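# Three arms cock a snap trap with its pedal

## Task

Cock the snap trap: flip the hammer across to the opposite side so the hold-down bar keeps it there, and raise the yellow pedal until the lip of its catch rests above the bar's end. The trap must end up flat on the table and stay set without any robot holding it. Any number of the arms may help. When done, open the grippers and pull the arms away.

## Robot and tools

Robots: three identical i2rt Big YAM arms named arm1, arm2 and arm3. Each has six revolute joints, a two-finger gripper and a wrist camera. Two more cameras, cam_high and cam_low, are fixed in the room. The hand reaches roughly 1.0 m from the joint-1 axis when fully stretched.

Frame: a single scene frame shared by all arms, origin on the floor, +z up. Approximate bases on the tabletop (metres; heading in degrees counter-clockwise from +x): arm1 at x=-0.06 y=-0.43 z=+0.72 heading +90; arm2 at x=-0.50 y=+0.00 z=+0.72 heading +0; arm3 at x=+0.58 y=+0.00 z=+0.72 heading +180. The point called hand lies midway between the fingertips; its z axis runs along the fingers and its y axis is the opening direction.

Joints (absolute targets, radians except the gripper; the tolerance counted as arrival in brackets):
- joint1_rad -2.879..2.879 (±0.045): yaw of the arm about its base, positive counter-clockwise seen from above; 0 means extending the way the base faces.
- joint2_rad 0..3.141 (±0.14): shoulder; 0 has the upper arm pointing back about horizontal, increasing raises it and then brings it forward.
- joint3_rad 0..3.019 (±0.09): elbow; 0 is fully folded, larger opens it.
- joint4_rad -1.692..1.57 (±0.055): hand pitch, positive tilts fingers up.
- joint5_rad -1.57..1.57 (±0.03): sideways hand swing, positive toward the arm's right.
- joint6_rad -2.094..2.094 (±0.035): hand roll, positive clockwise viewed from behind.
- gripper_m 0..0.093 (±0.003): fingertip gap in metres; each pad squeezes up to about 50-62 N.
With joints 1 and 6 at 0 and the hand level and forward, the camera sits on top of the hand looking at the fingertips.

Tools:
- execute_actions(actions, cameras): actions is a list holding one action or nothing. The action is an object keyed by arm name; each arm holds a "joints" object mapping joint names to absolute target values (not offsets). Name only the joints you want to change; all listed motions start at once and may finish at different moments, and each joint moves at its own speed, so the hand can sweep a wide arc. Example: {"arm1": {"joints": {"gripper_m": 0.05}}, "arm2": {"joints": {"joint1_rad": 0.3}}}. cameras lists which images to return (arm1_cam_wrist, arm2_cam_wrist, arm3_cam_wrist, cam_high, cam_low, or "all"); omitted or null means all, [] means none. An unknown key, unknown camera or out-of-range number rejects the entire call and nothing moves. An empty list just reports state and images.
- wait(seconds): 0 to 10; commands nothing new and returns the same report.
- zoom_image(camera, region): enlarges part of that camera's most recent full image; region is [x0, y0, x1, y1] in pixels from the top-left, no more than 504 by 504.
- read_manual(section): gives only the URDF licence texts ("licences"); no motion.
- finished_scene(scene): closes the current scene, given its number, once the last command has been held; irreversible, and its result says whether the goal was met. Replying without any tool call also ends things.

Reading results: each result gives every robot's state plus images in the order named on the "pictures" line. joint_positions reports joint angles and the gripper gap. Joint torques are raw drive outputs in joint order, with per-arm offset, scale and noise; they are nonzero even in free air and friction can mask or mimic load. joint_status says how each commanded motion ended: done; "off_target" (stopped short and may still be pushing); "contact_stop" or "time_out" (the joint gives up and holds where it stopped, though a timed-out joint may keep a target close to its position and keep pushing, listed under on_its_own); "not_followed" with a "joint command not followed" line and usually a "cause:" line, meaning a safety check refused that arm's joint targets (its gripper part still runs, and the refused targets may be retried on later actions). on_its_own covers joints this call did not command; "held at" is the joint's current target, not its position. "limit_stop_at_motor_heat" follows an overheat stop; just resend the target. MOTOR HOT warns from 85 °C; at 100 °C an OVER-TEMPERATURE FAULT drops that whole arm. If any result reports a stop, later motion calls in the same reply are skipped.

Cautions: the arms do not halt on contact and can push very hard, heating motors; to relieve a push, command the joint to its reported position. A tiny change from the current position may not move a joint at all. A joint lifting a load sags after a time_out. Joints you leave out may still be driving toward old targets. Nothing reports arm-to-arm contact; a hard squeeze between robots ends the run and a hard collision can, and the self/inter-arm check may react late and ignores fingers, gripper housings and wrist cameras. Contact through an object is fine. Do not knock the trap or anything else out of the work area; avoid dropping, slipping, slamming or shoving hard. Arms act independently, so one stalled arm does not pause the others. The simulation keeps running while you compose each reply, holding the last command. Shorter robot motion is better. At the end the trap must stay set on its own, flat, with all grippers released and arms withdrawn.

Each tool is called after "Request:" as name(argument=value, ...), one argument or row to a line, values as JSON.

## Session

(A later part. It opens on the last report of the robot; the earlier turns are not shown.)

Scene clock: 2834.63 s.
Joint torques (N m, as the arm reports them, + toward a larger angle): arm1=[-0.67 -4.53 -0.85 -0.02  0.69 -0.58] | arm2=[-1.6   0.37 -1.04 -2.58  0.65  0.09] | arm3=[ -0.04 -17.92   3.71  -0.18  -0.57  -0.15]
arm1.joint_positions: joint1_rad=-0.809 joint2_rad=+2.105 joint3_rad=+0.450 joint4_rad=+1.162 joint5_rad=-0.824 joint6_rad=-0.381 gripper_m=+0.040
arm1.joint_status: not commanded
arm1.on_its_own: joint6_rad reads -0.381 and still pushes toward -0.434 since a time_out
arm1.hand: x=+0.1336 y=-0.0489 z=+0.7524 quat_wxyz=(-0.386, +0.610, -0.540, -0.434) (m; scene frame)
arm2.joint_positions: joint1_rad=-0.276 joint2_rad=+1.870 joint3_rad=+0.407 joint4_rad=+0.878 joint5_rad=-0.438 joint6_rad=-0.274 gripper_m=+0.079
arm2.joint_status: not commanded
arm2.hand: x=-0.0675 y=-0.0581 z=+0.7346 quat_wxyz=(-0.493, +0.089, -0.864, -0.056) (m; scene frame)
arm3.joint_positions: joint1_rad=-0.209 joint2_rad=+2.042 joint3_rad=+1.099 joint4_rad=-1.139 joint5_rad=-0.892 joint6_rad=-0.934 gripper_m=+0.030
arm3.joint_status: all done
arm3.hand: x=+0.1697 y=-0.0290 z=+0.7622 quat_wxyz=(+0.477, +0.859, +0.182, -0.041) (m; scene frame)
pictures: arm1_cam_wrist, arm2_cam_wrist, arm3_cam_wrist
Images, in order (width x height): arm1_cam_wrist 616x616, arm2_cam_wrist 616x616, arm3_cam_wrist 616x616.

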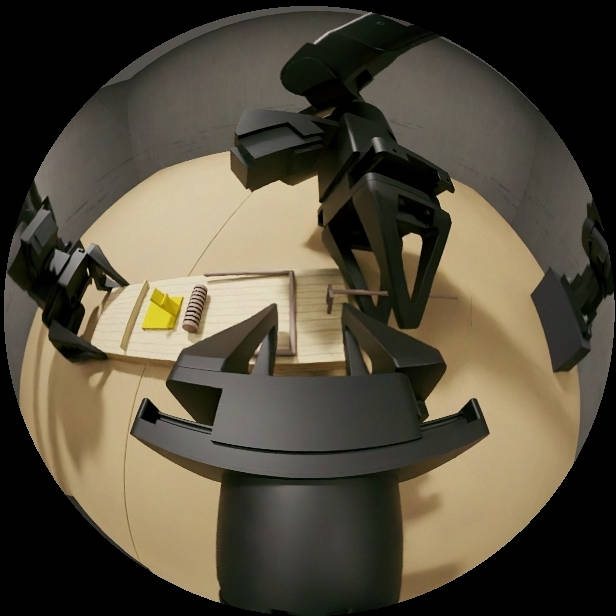

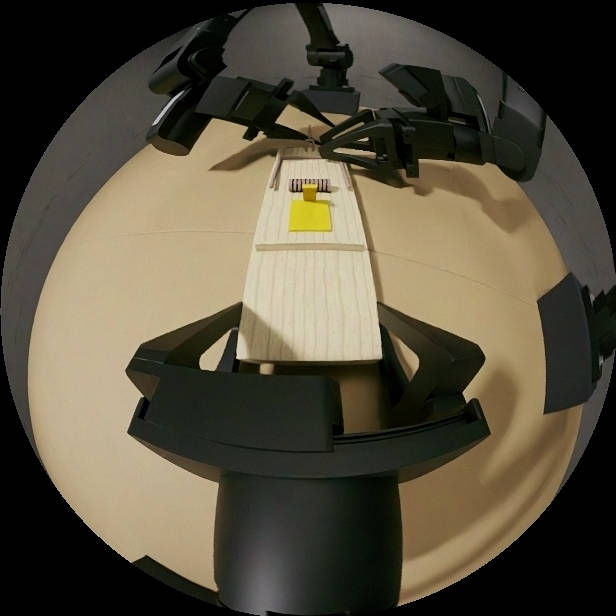

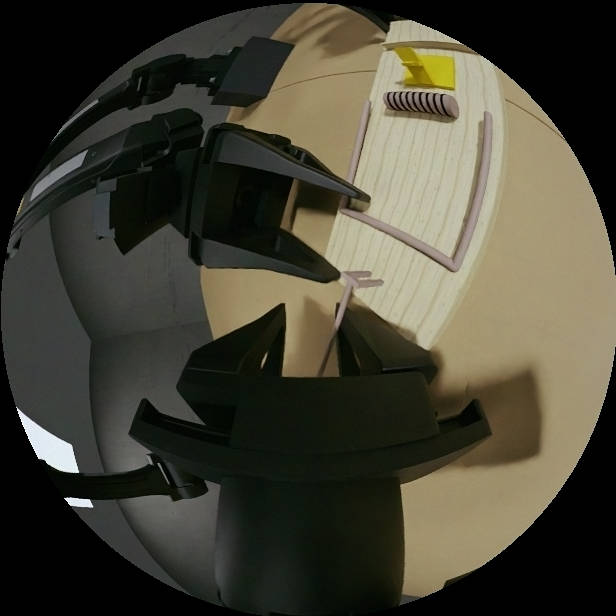

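Request:
execute_actions(
  actions=[
    {"arm3": {"joints": {"joint1_rad": -0.245, "joint2_rad": 1.932, "joint3_rad": 1.078, "joint4_rad": -1.275, "joint6_rad": 0.09}}},
  ],
  cameras=["arm1_cam_wrist", "arm2_cam_wrist", "arm3_cam_wrist", "cam_low"],
)

Scene clock: 2919.87 s.
Joint torques (N m, as the arm reports them, + toward a larger angle): arm1=[-0.85 -4.61 -0.93 -0.05  0.66 -0.56] | arm2=[-1.41  0.64 -0.97 -2.59  0.66  0.08] | arm3=[ -0.47 -17.05   4.84  -1.2   -0.51   0.02]
arm1.joint_positions: joint1_rad=-0.809 joint2_rad=+2.105 joint3_rad=+0.450 joint4_rad=+1.162 joint5_rad=-0.824 joint6_rad=-0.381 gripper_m=+0.040
arm1.joint_status: not commanded
arm1.on_its_own: joint6_rad reads -0.381 and still pushes toward -0.434 since a time_out
arm1.hand: x=+0.1336 y=-0.0489 z=+0.7524 quat_wxyz=(-0.386, +0.610, -0.540, -0.434) (m; scene frame)
arm2.joint_positions: joint1_rad=-0.276 joint2_rad=+1.870 joint3_rad=+0.407 joint4_rad=+0.878 joint5_rad=-0.438 joint6_rad=-0.274 gripper_m=+0.079
arm2.joint_status: not commanded
arm2.hand: x=-0.0675 y=-0.0581 z=+0.7346 quat_wxyz=(-0.493, +0.089, -0.864, -0.056) (m; scene frame)
arm3.joint_positions: joint1_rad=-0.236 joint2_rad=+1.926 joint3_rad=+1.084 joint4_rad=-1.263 joint5_rad=-0.892 joint6_rad=+0.082 gripper_m=+0.030
arm3.joint_status: all done
arm3.hand: x=+0.1787 y=-0.0205 z=+0.8133 quat_wxyz=(+0.439, +0.832, -0.274, +0.201) (m; scene frame)
pictures: arm1_cam_wrist, arm2_cam_wrist, arm3_cam_wrist, cam_low
Images, in order (width x height): arm1_cam_wrist 616x616, arm2_cam_wrist 616x616, arm3_cam_wrist 616x616, cam_low 504x504.

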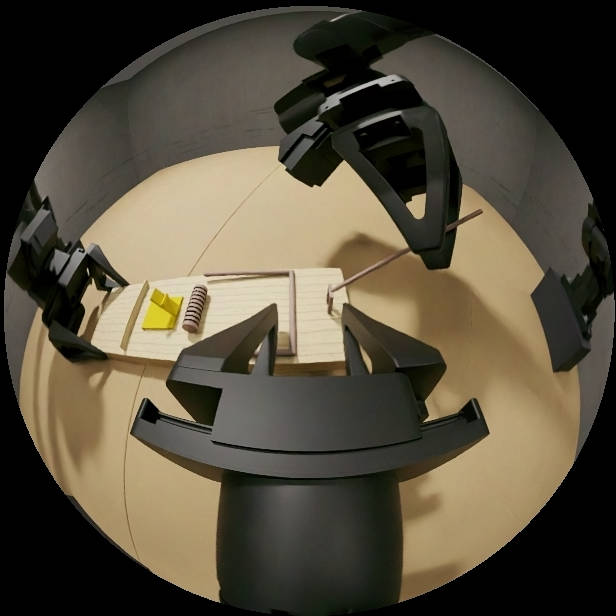

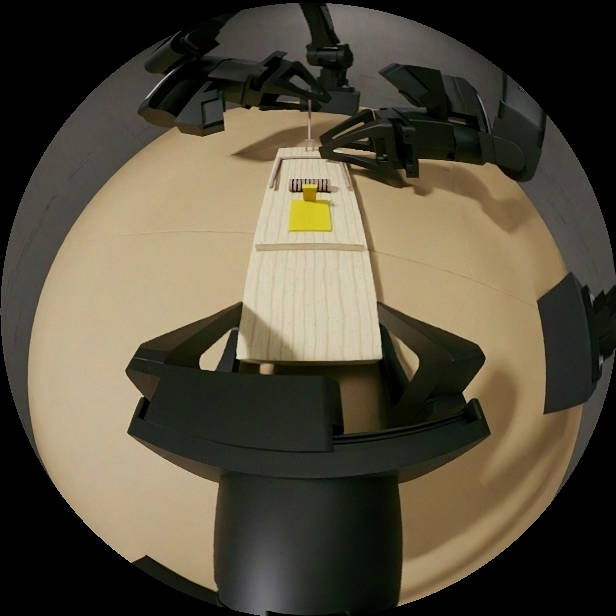

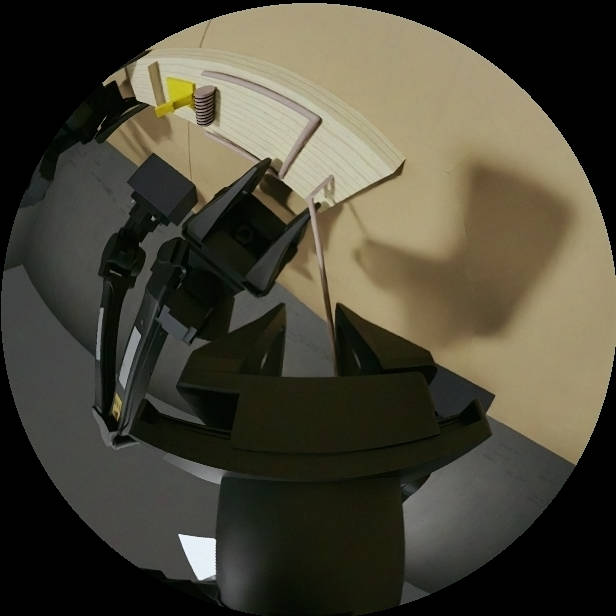

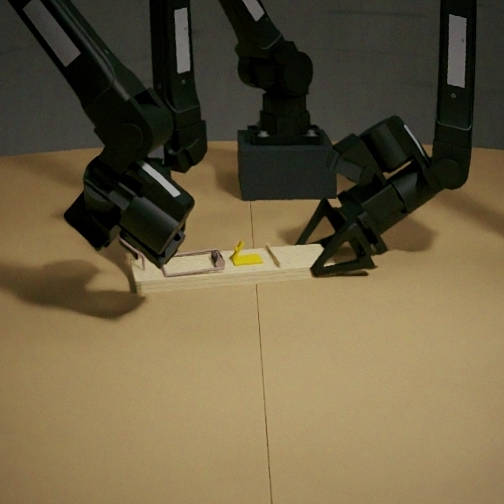

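Request:
zoom_image(
  camera="arm2_cam_wrist",
  region=[230, 40, 390, 170],
)

Region (230, 40, 390, 170) of arm2_cam_wrist's 616x616 image, scaled by 3.150, with more detail than that image has; it fills the top 410 rows of this view, and the rest is white.

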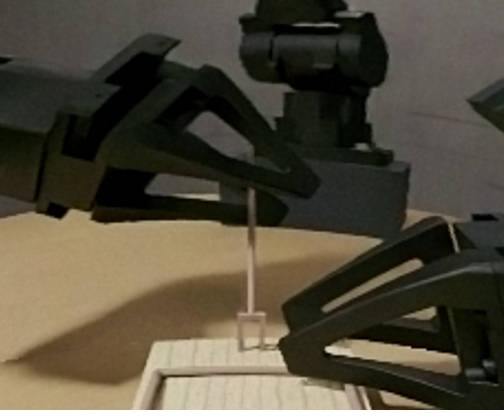

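Request:
execute_actions(
  actions=[
    {"arm3": {"joints": {"joint1_rad": -0.177, "joint2_rad": 2.0, "joint3_rad": 1.322, "joint4_rad": -1.415, "joint6_rad": 0.76, "gripper_m": 0.038}}},
  ],
  cameras=["arm1_cam_wrist", "arm2_cam_wrist", "arm3_cam_wrist", "cam_high"],
)

Scene clock: 2967.43 s.
Joint torques (N m, as the arm reports them, + toward a larger angle): arm1=[-0.82 -4.54 -0.8   0.01  0.66 -0.53] | arm2=[-1.58  0.53 -1.04 -2.56  0.65  0.07] | arm3=[  0.39 -18.83   8.09  -1.23  -0.47   0.07]
arm1.joint_positions: joint1_rad=-0.809 joint2_rad=+2.105 joint3_rad=+0.450 joint4_rad=+1.162 joint5_rad=-0.824 joint6_rad=-0.381 gripper_m=+0.040
arm1.joint_status: not commanded
arm1.on_its_own: joint6_rad reads -0.381 and still pushes toward -0.434 since a time_out
arm1.hand: x=+0.1336 y=-0.0489 z=+0.7524 quat_wxyz=(-0.386, +0.610, -0.540, -0.434) (m; scene frame)
arm2.joint_positions: joint1_rad=-0.276 joint2_rad=+1.870 joint3_rad=+0.407 joint4_rad=+0.878 joint5_rad=-0.438 joint6_rad=-0.274 gripper_m=+0.079
arm2.joint_status: not commanded
arm2.hand: x=-0.0675 y=-0.0581 z=+0.7346 quat_wxyz=(-0.493, +0.089, -0.864, -0.056) (m; scene frame)
arm3.joint_positions: joint1_rad=-0.179 joint2_rad=+1.988 joint3_rad=+1.301 joint4_rad=-1.402 joint5_rad=-0.892 joint6_rad=+0.752 gripper_m=+0.038
arm3.joint_status: all done
arm3.hand: x=+0.1181 y=-0.0287 z=+0.8413 quat_wxyz=(+0.342, +0.714, -0.510, +0.337) (m; scene frame)
pictures: arm1_cam_wrist, arm2_cam_wrist, arm3_cam_wrist, cam_high
Images, in order (width x height): arm1_cam_wrist 616x616, arm2_cam_wrist 616x616, arm3_cam_wrist 616x616, cam_high 504x504.

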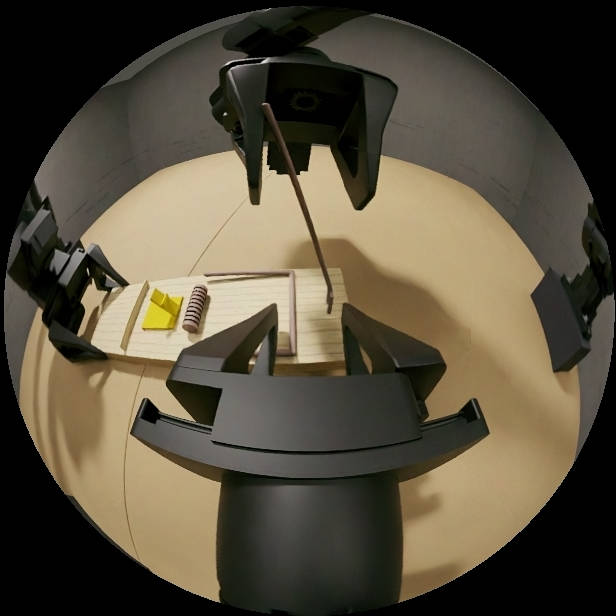

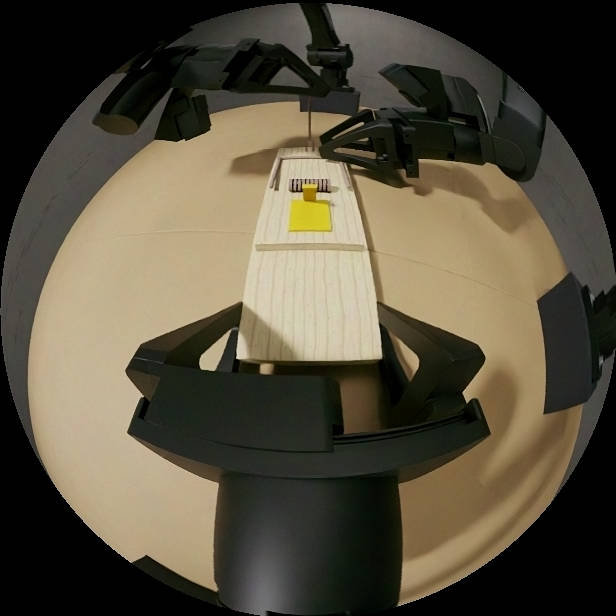

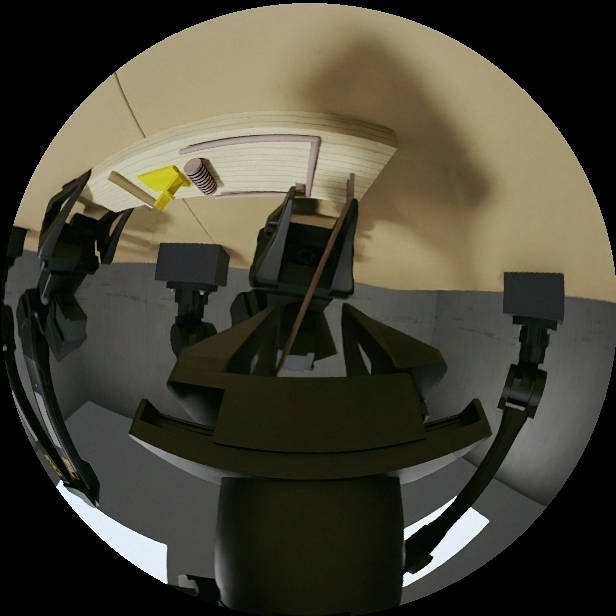

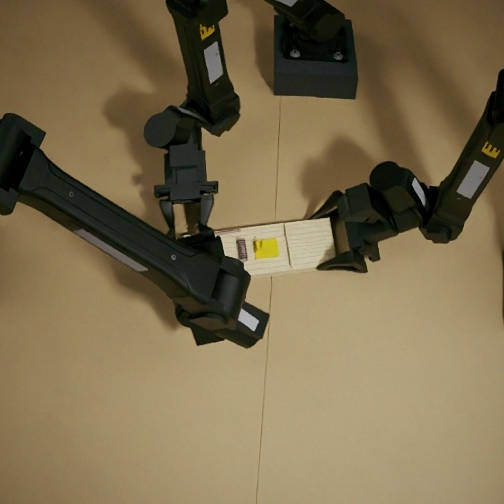

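Request:
execute_actions(
  actions=[
    {"arm3": {"joints": {"joint1_rad": -0.142, "joint2_rad": 2.158, "joint3_rad": 1.46, "joint6_rad": 1.26, "gripper_m": 0.046}}, "arm2": {"joints": {"joint1_rad": -0.276, "joint2_rad": 1.765, "joint3_rad": 0.385, "joint4_rad": 0.875, "joint5_rad": -0.438, "joint6_rad": -0.274, "gripper_m": 0.093}}},
  ],
)

Scene clock: 3046.03 s.
Joint torques (N m, as the arm reports them, + toward a larger angle): arm1=[-0.5  -4.34 -0.83  0.    0.68 -0.57] | arm2=[-1.43 -6.9   2.91  1.57 -0.07  0.03] | arm3=[  0.81 -20.18   8.59  -1.05  -0.44   0.05]
arm1.joint_positions: joint1_rad=-0.809 joint2_rad=+2.105 joint3_rad=+0.450 joint4_rad=+1.162 joint5_rad=-0.824 joint6_rad=-0.381 gripper_m=+0.040
arm1.joint_status: not commanded
arm1.on_its_own: joint6_rad reads -0.381 and still pushes toward -0.434 since a time_out
arm1.hand: x=+0.1336 y=-0.0489 z=+0.7524 quat_wxyz=(-0.386, +0.610, -0.540, -0.434) (m; scene frame)
arm2.joint_positions: joint1_rad=-0.274 joint2_rad=+1.767 joint3_rad=+0.388 joint4_rad=+0.877 joint5_rad=-0.440 joint6_rad=-0.280 gripper_m=+0.093
arm2.joint_status: all done
arm2.hand: x=-0.0617 y=-0.0590 z=+0.7722 quat_wxyz=(-0.526, +0.101, -0.843, -0.042) (m; scene frame)
arm3.joint_positions: joint1_rad=-0.150 joint2_rad=+2.144 joint3_rad=+1.431 joint4_rad=-1.409 joint5_rad=-0.892 joint6_rad=+1.253 gripper_m=+0.046
arm3.joint_status: all done
arm3.hand: x=+0.0851 y=-0.0354 z=+0.7989 quat_wxyz=(+0.233, +0.567, -0.665, +0.426) (m; scene frame)
pictures: arm1_cam_wrist, arm2_cam_wrist, arm3_cam_wrist, cam_high, cam_low
Images, in order (width x height): arm1_cam_wrist 616x616, arm2_cam_wrist 616x616, arm3_cam_wrist 616x616, cam_high 504x504, cam_low 504x504.

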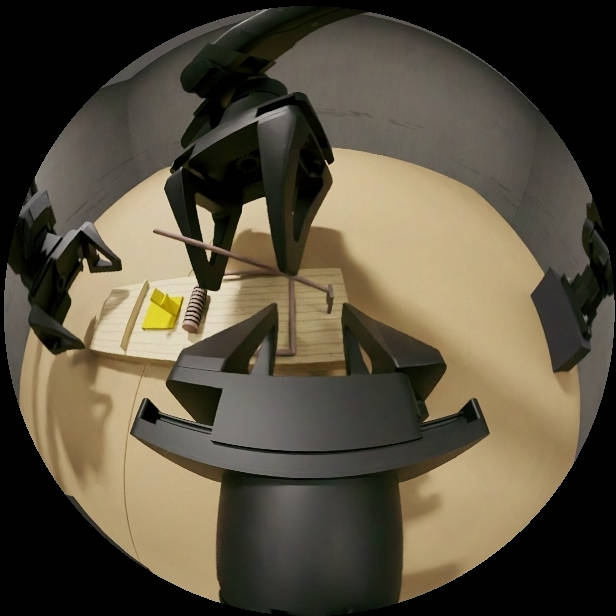

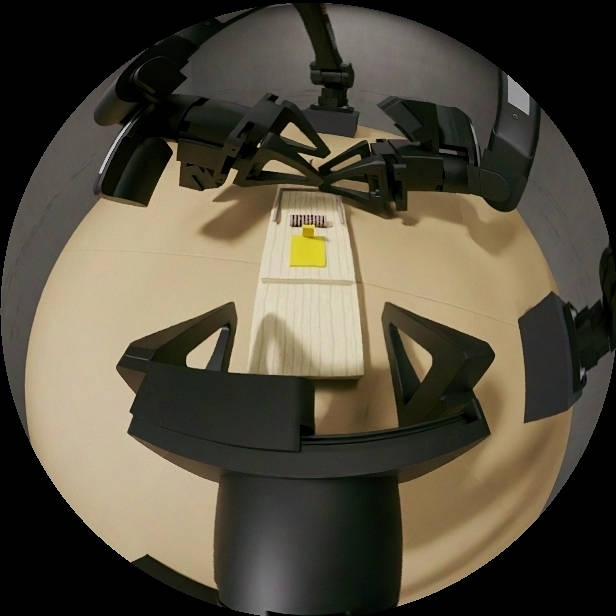

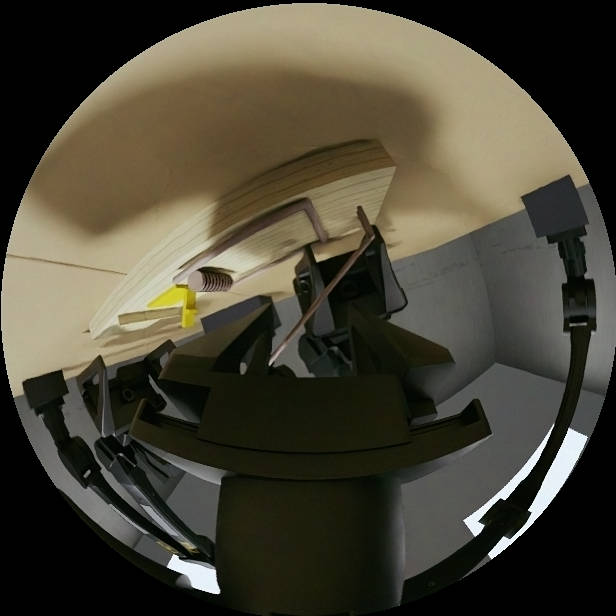

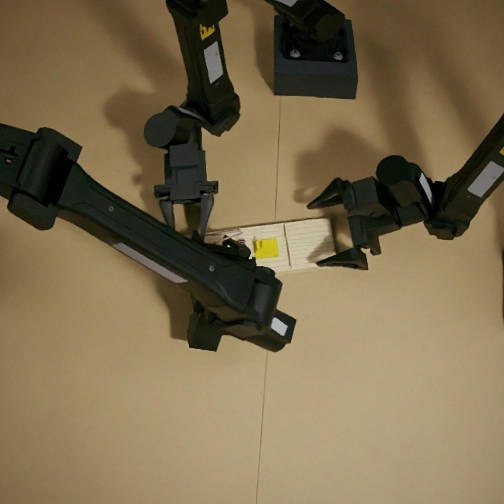

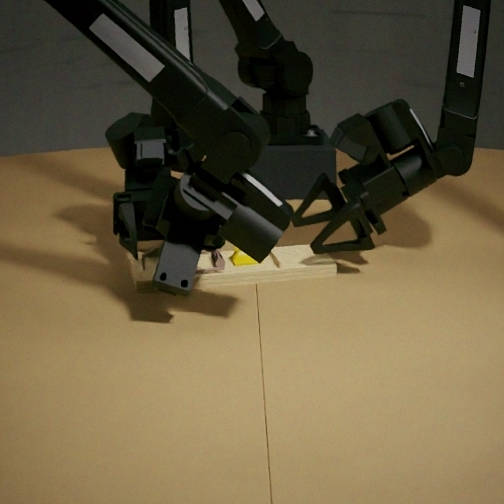

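Request:
zoom_image(
  camera="arm3_cam_wrist",
  region=[80, 180, 400, 380],
)

Request:
zoom_image(
  camera="arm2_cam_wrist",
  region=[220, 90, 400, 280],
)

Region (80, 180, 400, 380) of arm3_cam_wrist's 616x616 image, scaled by 1.575, with more detail than that image has; it fills the top 315 rows of this view, and the rest is white.

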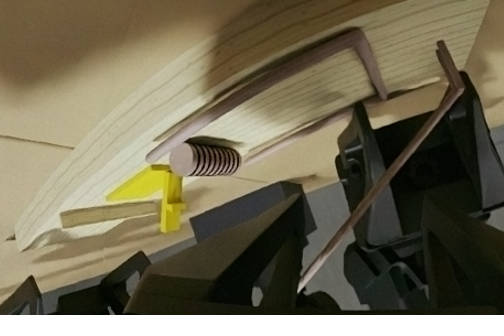

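Region (220, 90, 400, 280) of arm2_cam_wrist's 616x616 image, scaled by 2.653, with more detail than that image has; it fills the left 477 columns of this view, and the rest is white.

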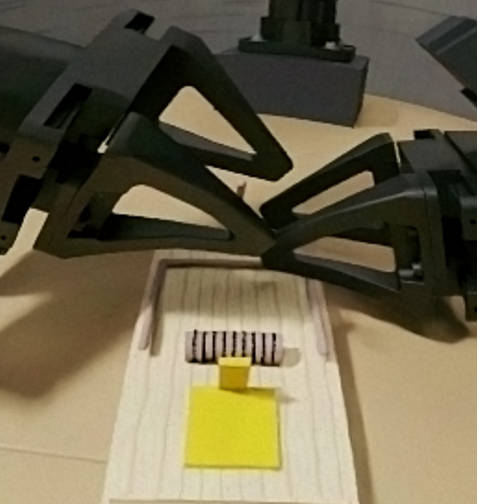

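Request:
execute_actions(
  actions=[
    {"arm3": {"joints": {"joint1_rad": -0.172, "joint2_rad": 2.18}}, "arm2": {"joints": {"joint1_rad": -0.205, "joint2_rad": 1.793, "joint3_rad": 0.58, "joint4_rad": 0.647, "gripper_m": 0.0}}},
  ],
)

Scene clock: 3096.47 s.
Joint torques (N m, as the arm reports them, + toward a larger angle): arm1=[-0.44 -4.83 -0.77  0.03  0.65 -0.58] | arm2=[-1.04 -7.95  5.42  1.23 -0.12  0.  ] | arm3=[ -0.65 -18.78   8.5   -1.05  -0.44   0.08]
arm1.joint_positions: joint1_rad=-0.809 joint2_rad=+2.105 joint3_rad=+0.450 joint4_rad=+1.162 joint5_rad=-0.824 joint6_rad=-0.381 gripper_m=+0.040
arm1.joint_status: not commanded
arm1.on_its_own: joint6_rad reads -0.381 and still pushes toward -0.434 since a time_out
arm1.hand: x=+0.1336 y=-0.0489 z=+0.7524 quat_wxyz=(-0.386, +0.610, -0.540, -0.434) (m; scene frame)
arm2.joint_positions: joint1_rad=-0.204 joint2_rad=+1.788 joint3_rad=+0.567 joint4_rad=+0.653 joint5_rad=-0.439 joint6_rad=-0.280 gripper_m=+0.001
arm2.joint_status: all done
arm2.hand: x=-0.0023 y=-0.0416 z=+0.7716 quat_wxyz=(-0.498, +0.124, -0.855, -0.070) (m; scene frame)
arm3.joint_positions: joint1_rad=-0.160 joint2_rad=+2.144 joint3_rad=+1.431 joint4_rad=-1.409 joint5_rad=-0.892 joint6_rad=+1.253 gripper_m=+0.046
arm3.joint_status: all done
arm3.hand: x=+0.0847 y=-0.0303 z=+0.7989 quat_wxyz=(+0.235, +0.564, -0.668, +0.425) (m; scene frame)
pictures: arm1_cam_wrist, arm2_cam_wrist, arm3_cam_wrist, cam_high, cam_low
Images, in order (width x height): arm1_cam_wrist 616x616, arm2_cam_wrist 616x616, arm3_cam_wrist 616x616, cam_high 504x504, cam_low 504x504.

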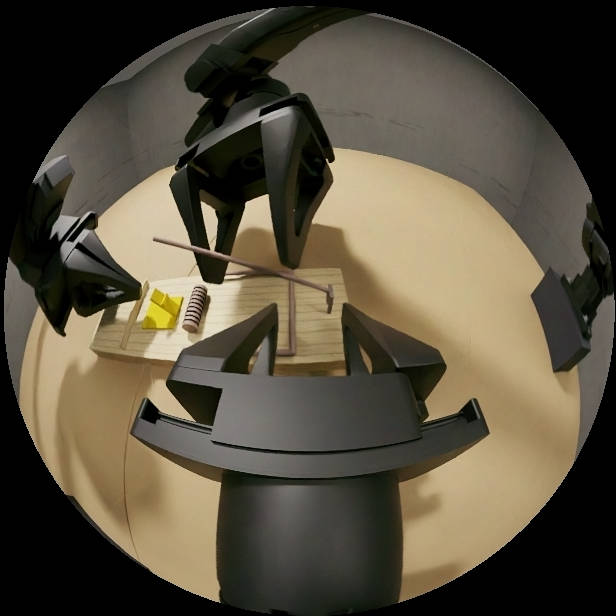

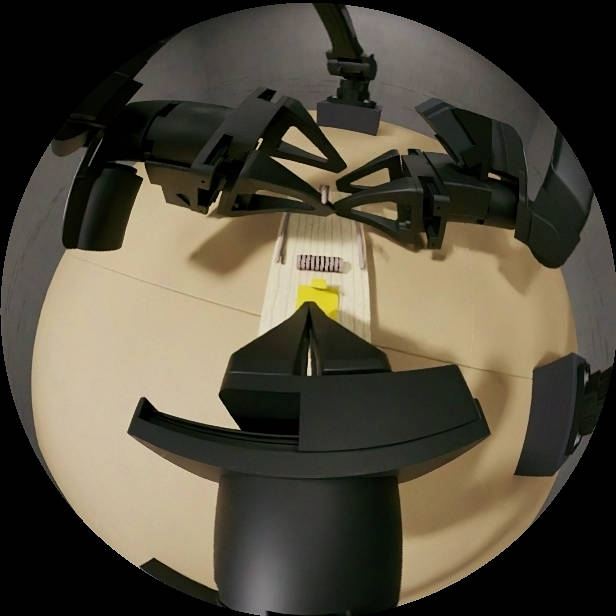

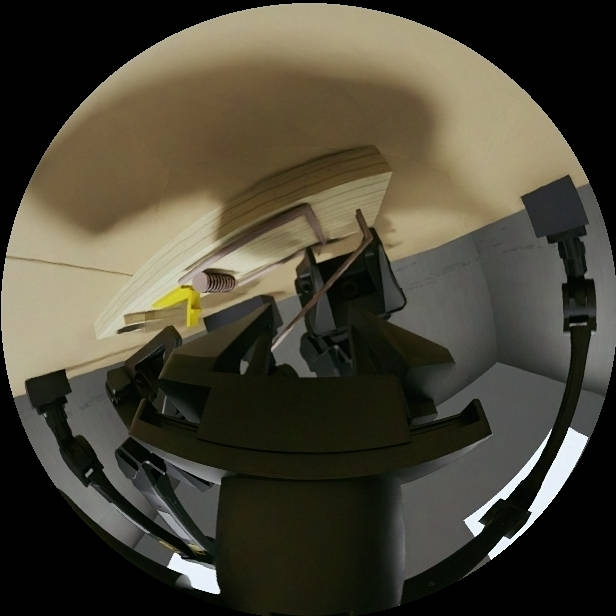

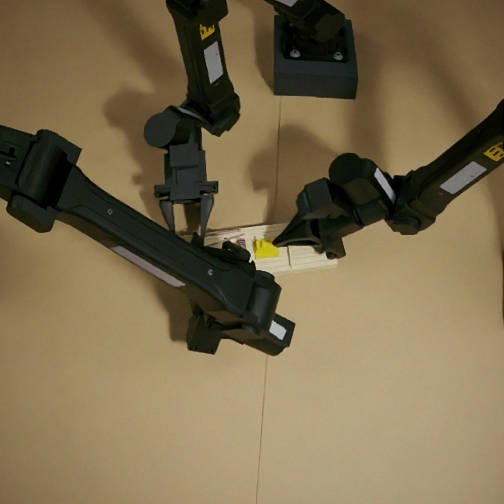

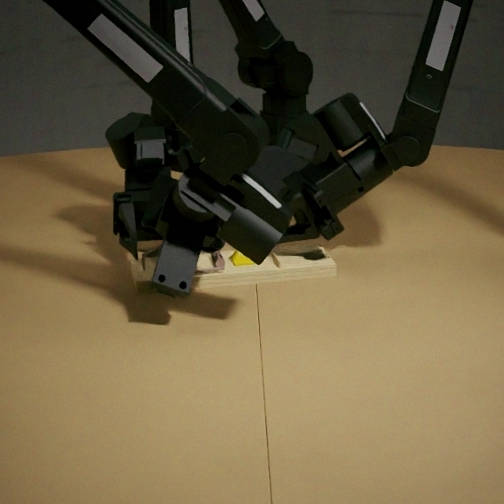

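Request:
zoom_image(
  camera="arm3_cam_wrist",
  region=[90, 240, 290, 380],
)

Request:
zoom_image(
  camera="arm1_cam_wrist",
  region=[70, 210, 290, 370],
)

Request:
zoom_image(
  camera="arm2_cam_wrist",
  region=[240, 150, 400, 340],
)

Region (90, 240, 290, 380) of arm3_cam_wrist's 616x616 image, scaled by 2.520, with more detail than that image has; it fills the top 353 rows of this view, and the rest is white.

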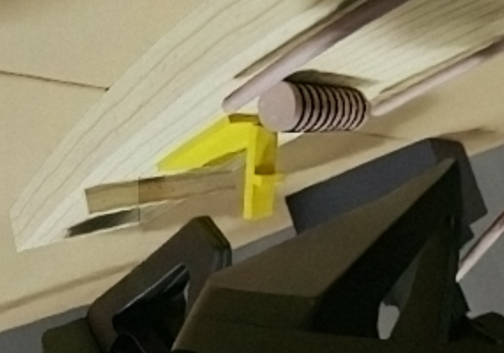

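Region (70, 210, 290, 370) of arm1_cam_wrist's 616x616 image, scaled by 2.291, with more detail than that image has; it fills the top 367 rows of this view, and the rest is white.

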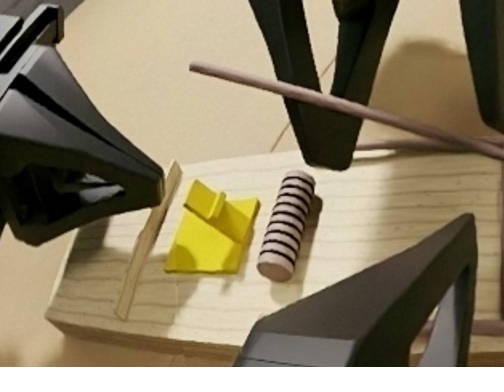

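Region (240, 150, 400, 340) of arm2_cam_wrist's 616x616 image, scaled by 2.653, with more detail than that image has; it fills the left 424 columns of this view, and the rest is white.

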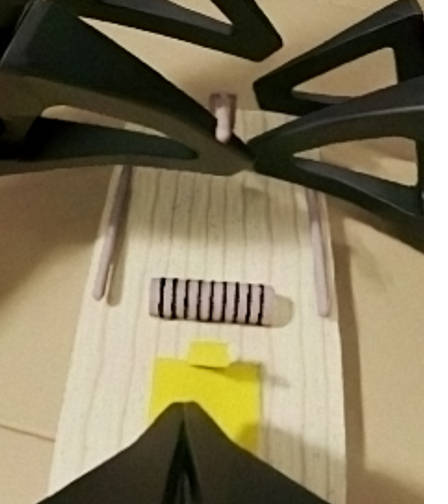

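Request:
execute_actions(
  actions=[
    {"arm3": {"joints": {"joint1_rad": -0.225, "joint2_rad": 2.188}}, "arm2": {"joints": {"joint3_rad": 0.63, "joint4_rad": 0.547}}},
  ],
)

Scene clock: 3130.43 s.
Joint torques (N m, as the arm reports them, + toward a larger angle): arm1=[-0.33 -4.74 -0.86 -0.03  0.68 -0.57] | arm2=[-1.28 -8.19  7.05  1.14 -0.15  0.  ] | arm3=[  0.6  -19.2    8.42  -1.07  -0.43   0.08]
arm1.joint_positions: joint1_rad=-0.809 joint2_rad=+2.105 joint3_rad=+0.450 joint4_rad=+1.162 joint5_rad=-0.824 joint6_rad=-0.381 gripper_m=+0.040
arm1.joint_status: not commanded
arm1.on_its_own: joint6_rad reads -0.381 and still pushes toward -0.434 since a time_out
arm1.hand: x=+0.1336 y=-0.0489 z=+0.7524 quat_wxyz=(-0.386, +0.610, -0.540, -0.434) (m; scene frame)
arm2.joint_positions: joint1_rad=-0.204 joint2_rad=+1.788 joint3_rad=+0.599 joint4_rad=+0.553 joint5_rad=-0.439 joint6_rad=-0.280 gripper_m=+0.001
arm2.joint_status: all done
arm2.hand: x=+0.0000 y=-0.0421 z=+0.7630 quat_wxyz=(-0.470, +0.118, -0.871, -0.081) (m; scene frame)
arm3.joint_positions: joint1_rad=-0.226 joint2_rad=+2.154 joint3_rad=+1.431 joint4_rad=-1.409 joint5_rad=-0.892 joint6_rad=+1.253 gripper_m=+0.046
arm3.joint_status: all done
arm3.hand: x=+0.0852 y=+0.0022 z=+0.7938 quat_wxyz=(+0.246, +0.539, -0.687, +0.421) (m; scene frame)
pictures: arm1_cam_wrist, arm2_cam_wrist, arm3_cam_wrist, cam_high, cam_low
Images, in order (width x height): arm1_cam_wrist 616x616, arm2_cam_wrist 616x616, arm3_cam_wrist 616x616, cam_high 504x504, cam_low 504x504.

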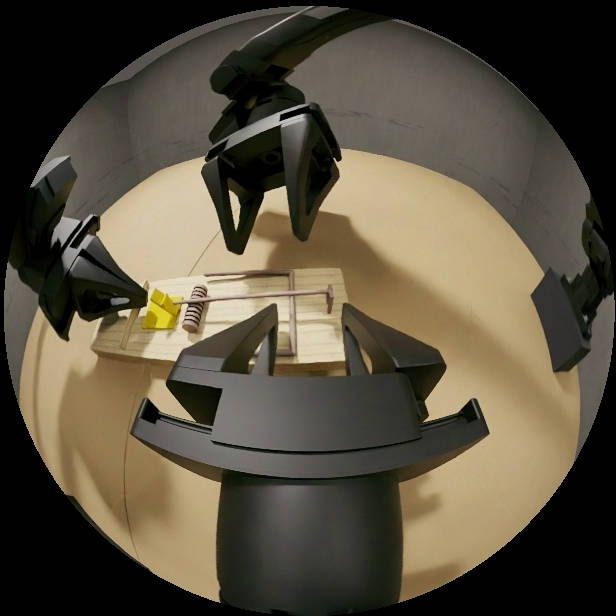

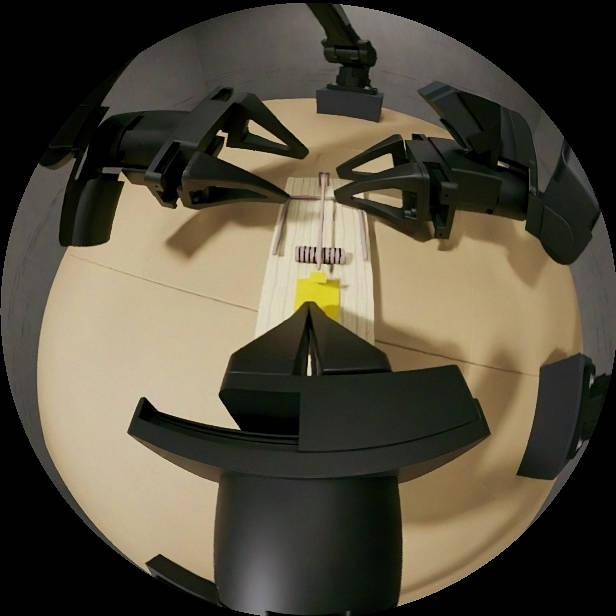

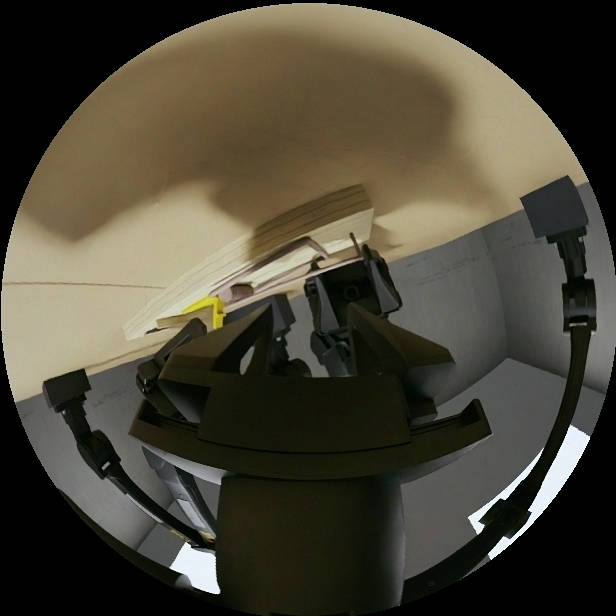

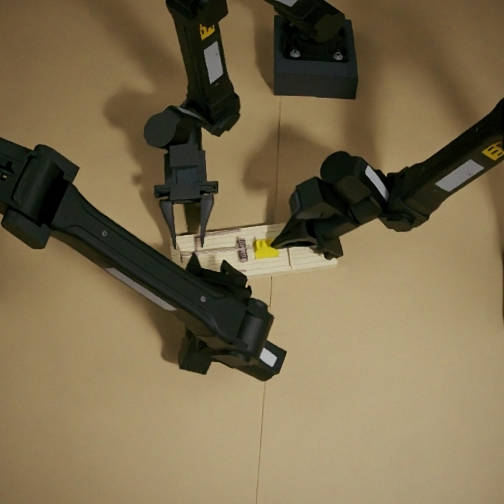

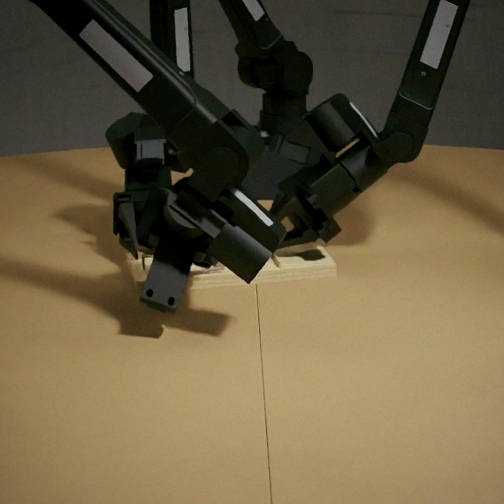

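Request:
zoom_image(
  camera="arm3_cam_wrist",
  region=[140, 250, 300, 360],
)

Request:
zoom_image(
  camera="arm1_cam_wrist",
  region=[90, 250, 250, 360],
)

Region (140, 250, 300, 360) of arm3_cam_wrist's 616x616 image, scaled by 3.150, with more detail than that image has; it fills the top 346 rows of this view, and the rest is white.

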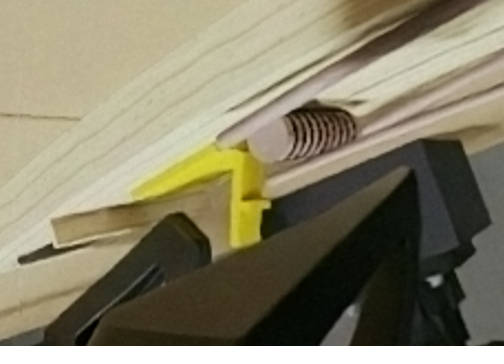

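Region (90, 250, 250, 360) of arm1_cam_wrist's 616x616 image, scaled by 3.150, with more detail than that image has; it fills the top 346 rows of this view, and the rest is white.

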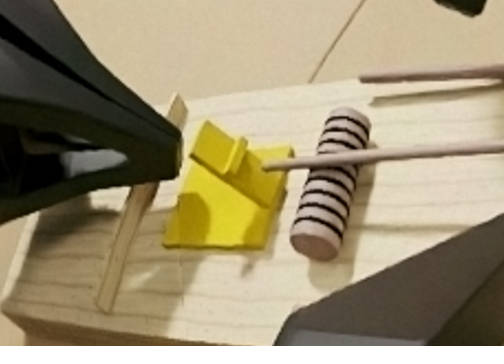

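Request:
execute_actions(
  actions=[
    {"arm3": {"joints": {"joint1_rad": -0.30, "joint2_rad": 2.15}}, "arm2": {"joints": {"joint2_rad": 1.815, "joint3_rad": 0.715, "joint4_rad": 0.418, "joint5_rad": -0.478}}},
  ],
  cameras=["arm1_cam_wrist", "arm2_cam_wrist", "arm3_cam_wrist", "cam_high"],
)

Scene clock: 3174.40 s.
Joint torques (N m, as the arm reports them, + toward a larger angle): arm1=[ 0.02 -4.34 -0.99 -0.06  0.66 -0.55] | arm2=[-1.14 -8.58  7.65  1.13 -0.33  0.02] | arm3=[  0.41 -22.18   8.42  -1.07  -0.44   0.08]
arm1.joint_positions: joint1_rad=-0.809 joint2_rad=+2.105 joint3_rad=+0.450 joint4_rad=+1.162 joint5_rad=-0.823 joint6_rad=-0.383 gripper_m=+0.040
arm1.joint_status: not commanded
arm1.on_its_own: joint6_rad reads -0.383 and still pushes toward -0.434 since a time_out
arm1.hand: x=+0.1337 y=-0.0489 z=+0.7523 quat_wxyz=(-0.386, +0.610, -0.539, -0.433) (m; scene frame)
arm2.joint_positions: joint1_rad=-0.204 joint2_rad=+1.807 joint3_rad=+0.679 joint4_rad=+0.424 joint5_rad=-0.477 joint6_rad=-0.280 gripper_m=+0.001
arm2.joint_status: all done
arm2.hand: x=+0.0174 y=-0.0402 z=+0.7593 quat_wxyz=(-0.445, +0.120, -0.881, -0.108) (m; scene frame)
arm3.joint_positions: joint1_rad=-0.304 joint2_rad=+2.154 joint3_rad=+1.431 joint4_rad=-1.409 joint5_rad=-0.892 joint6_rad=+1.253 gripper_m=+0.046
arm3.joint_status: all done
arm3.hand: x=+0.0869 y=+0.0407 z=+0.7936 quat_wxyz=(+0.262, +0.512, -0.708, +0.411) (m; scene frame)
pictures: arm1_cam_wrist, arm2_cam_wrist, arm3_cam_wrist, cam_high
Images, in order (width x height): arm1_cam_wrist 616x616, arm2_cam_wrist 616x616, arm3_cam_wrist 616x616, cam_high 504x504.

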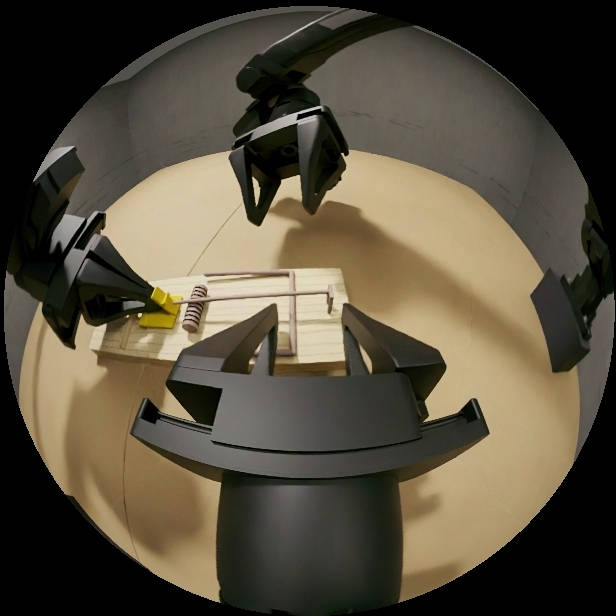

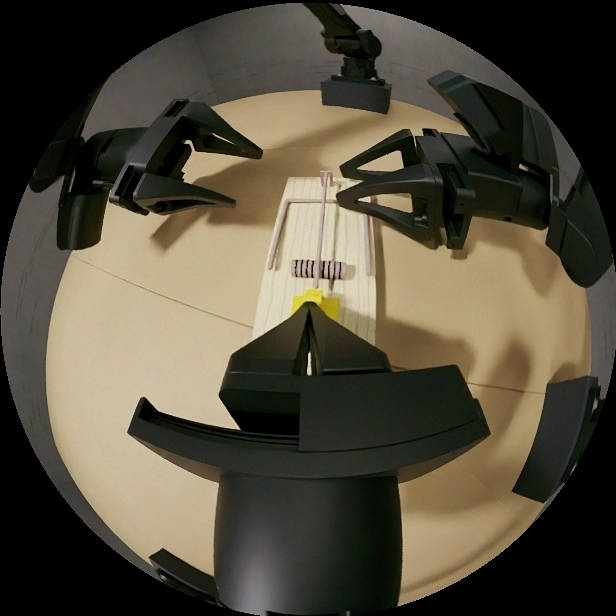

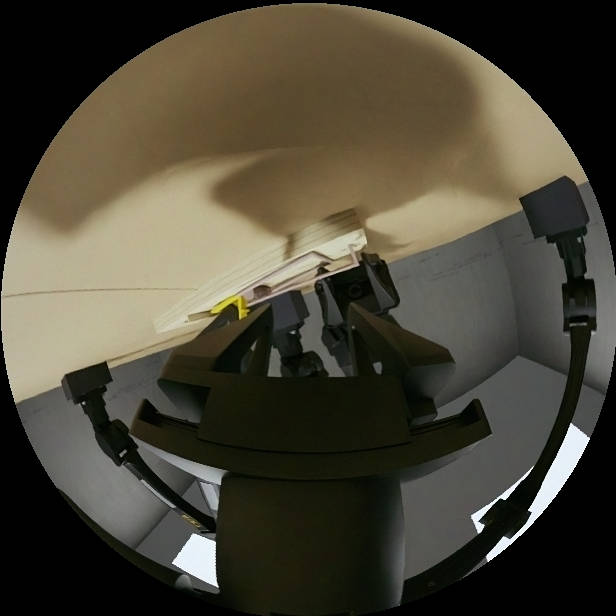

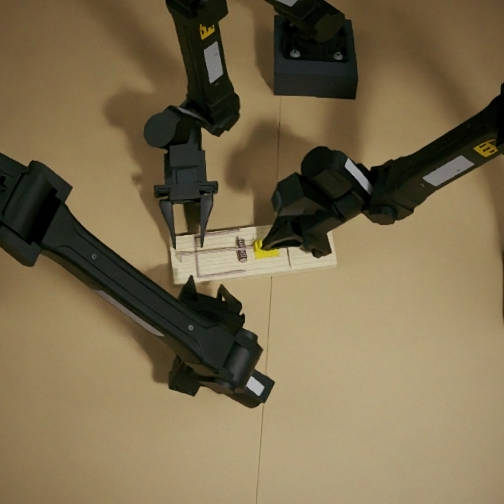

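Request:
zoom_image(
  camera="arm1_cam_wrist",
  region=[90, 250, 250, 360],
)

Request:
zoom_image(
  camera="arm3_cam_wrist",
  region=[180, 260, 300, 340],
)

Region (90, 250, 250, 360) of arm1_cam_wrist's 616x616 image, scaled by 3.150, with more detail than that image has; it fills the top 346 rows of this view, and the rest is white.

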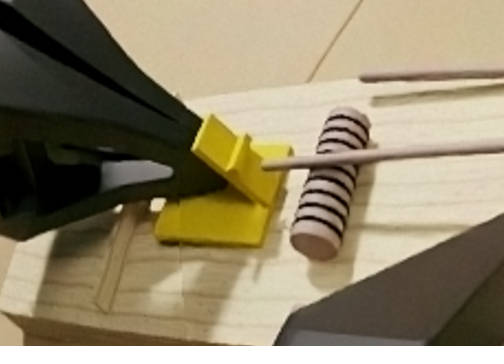

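Region (180, 260, 300, 340) of arm3_cam_wrist's 616x616 image, scaled by 4.200, with more detail than that image has.

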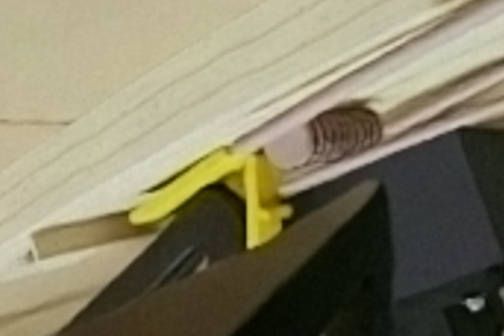

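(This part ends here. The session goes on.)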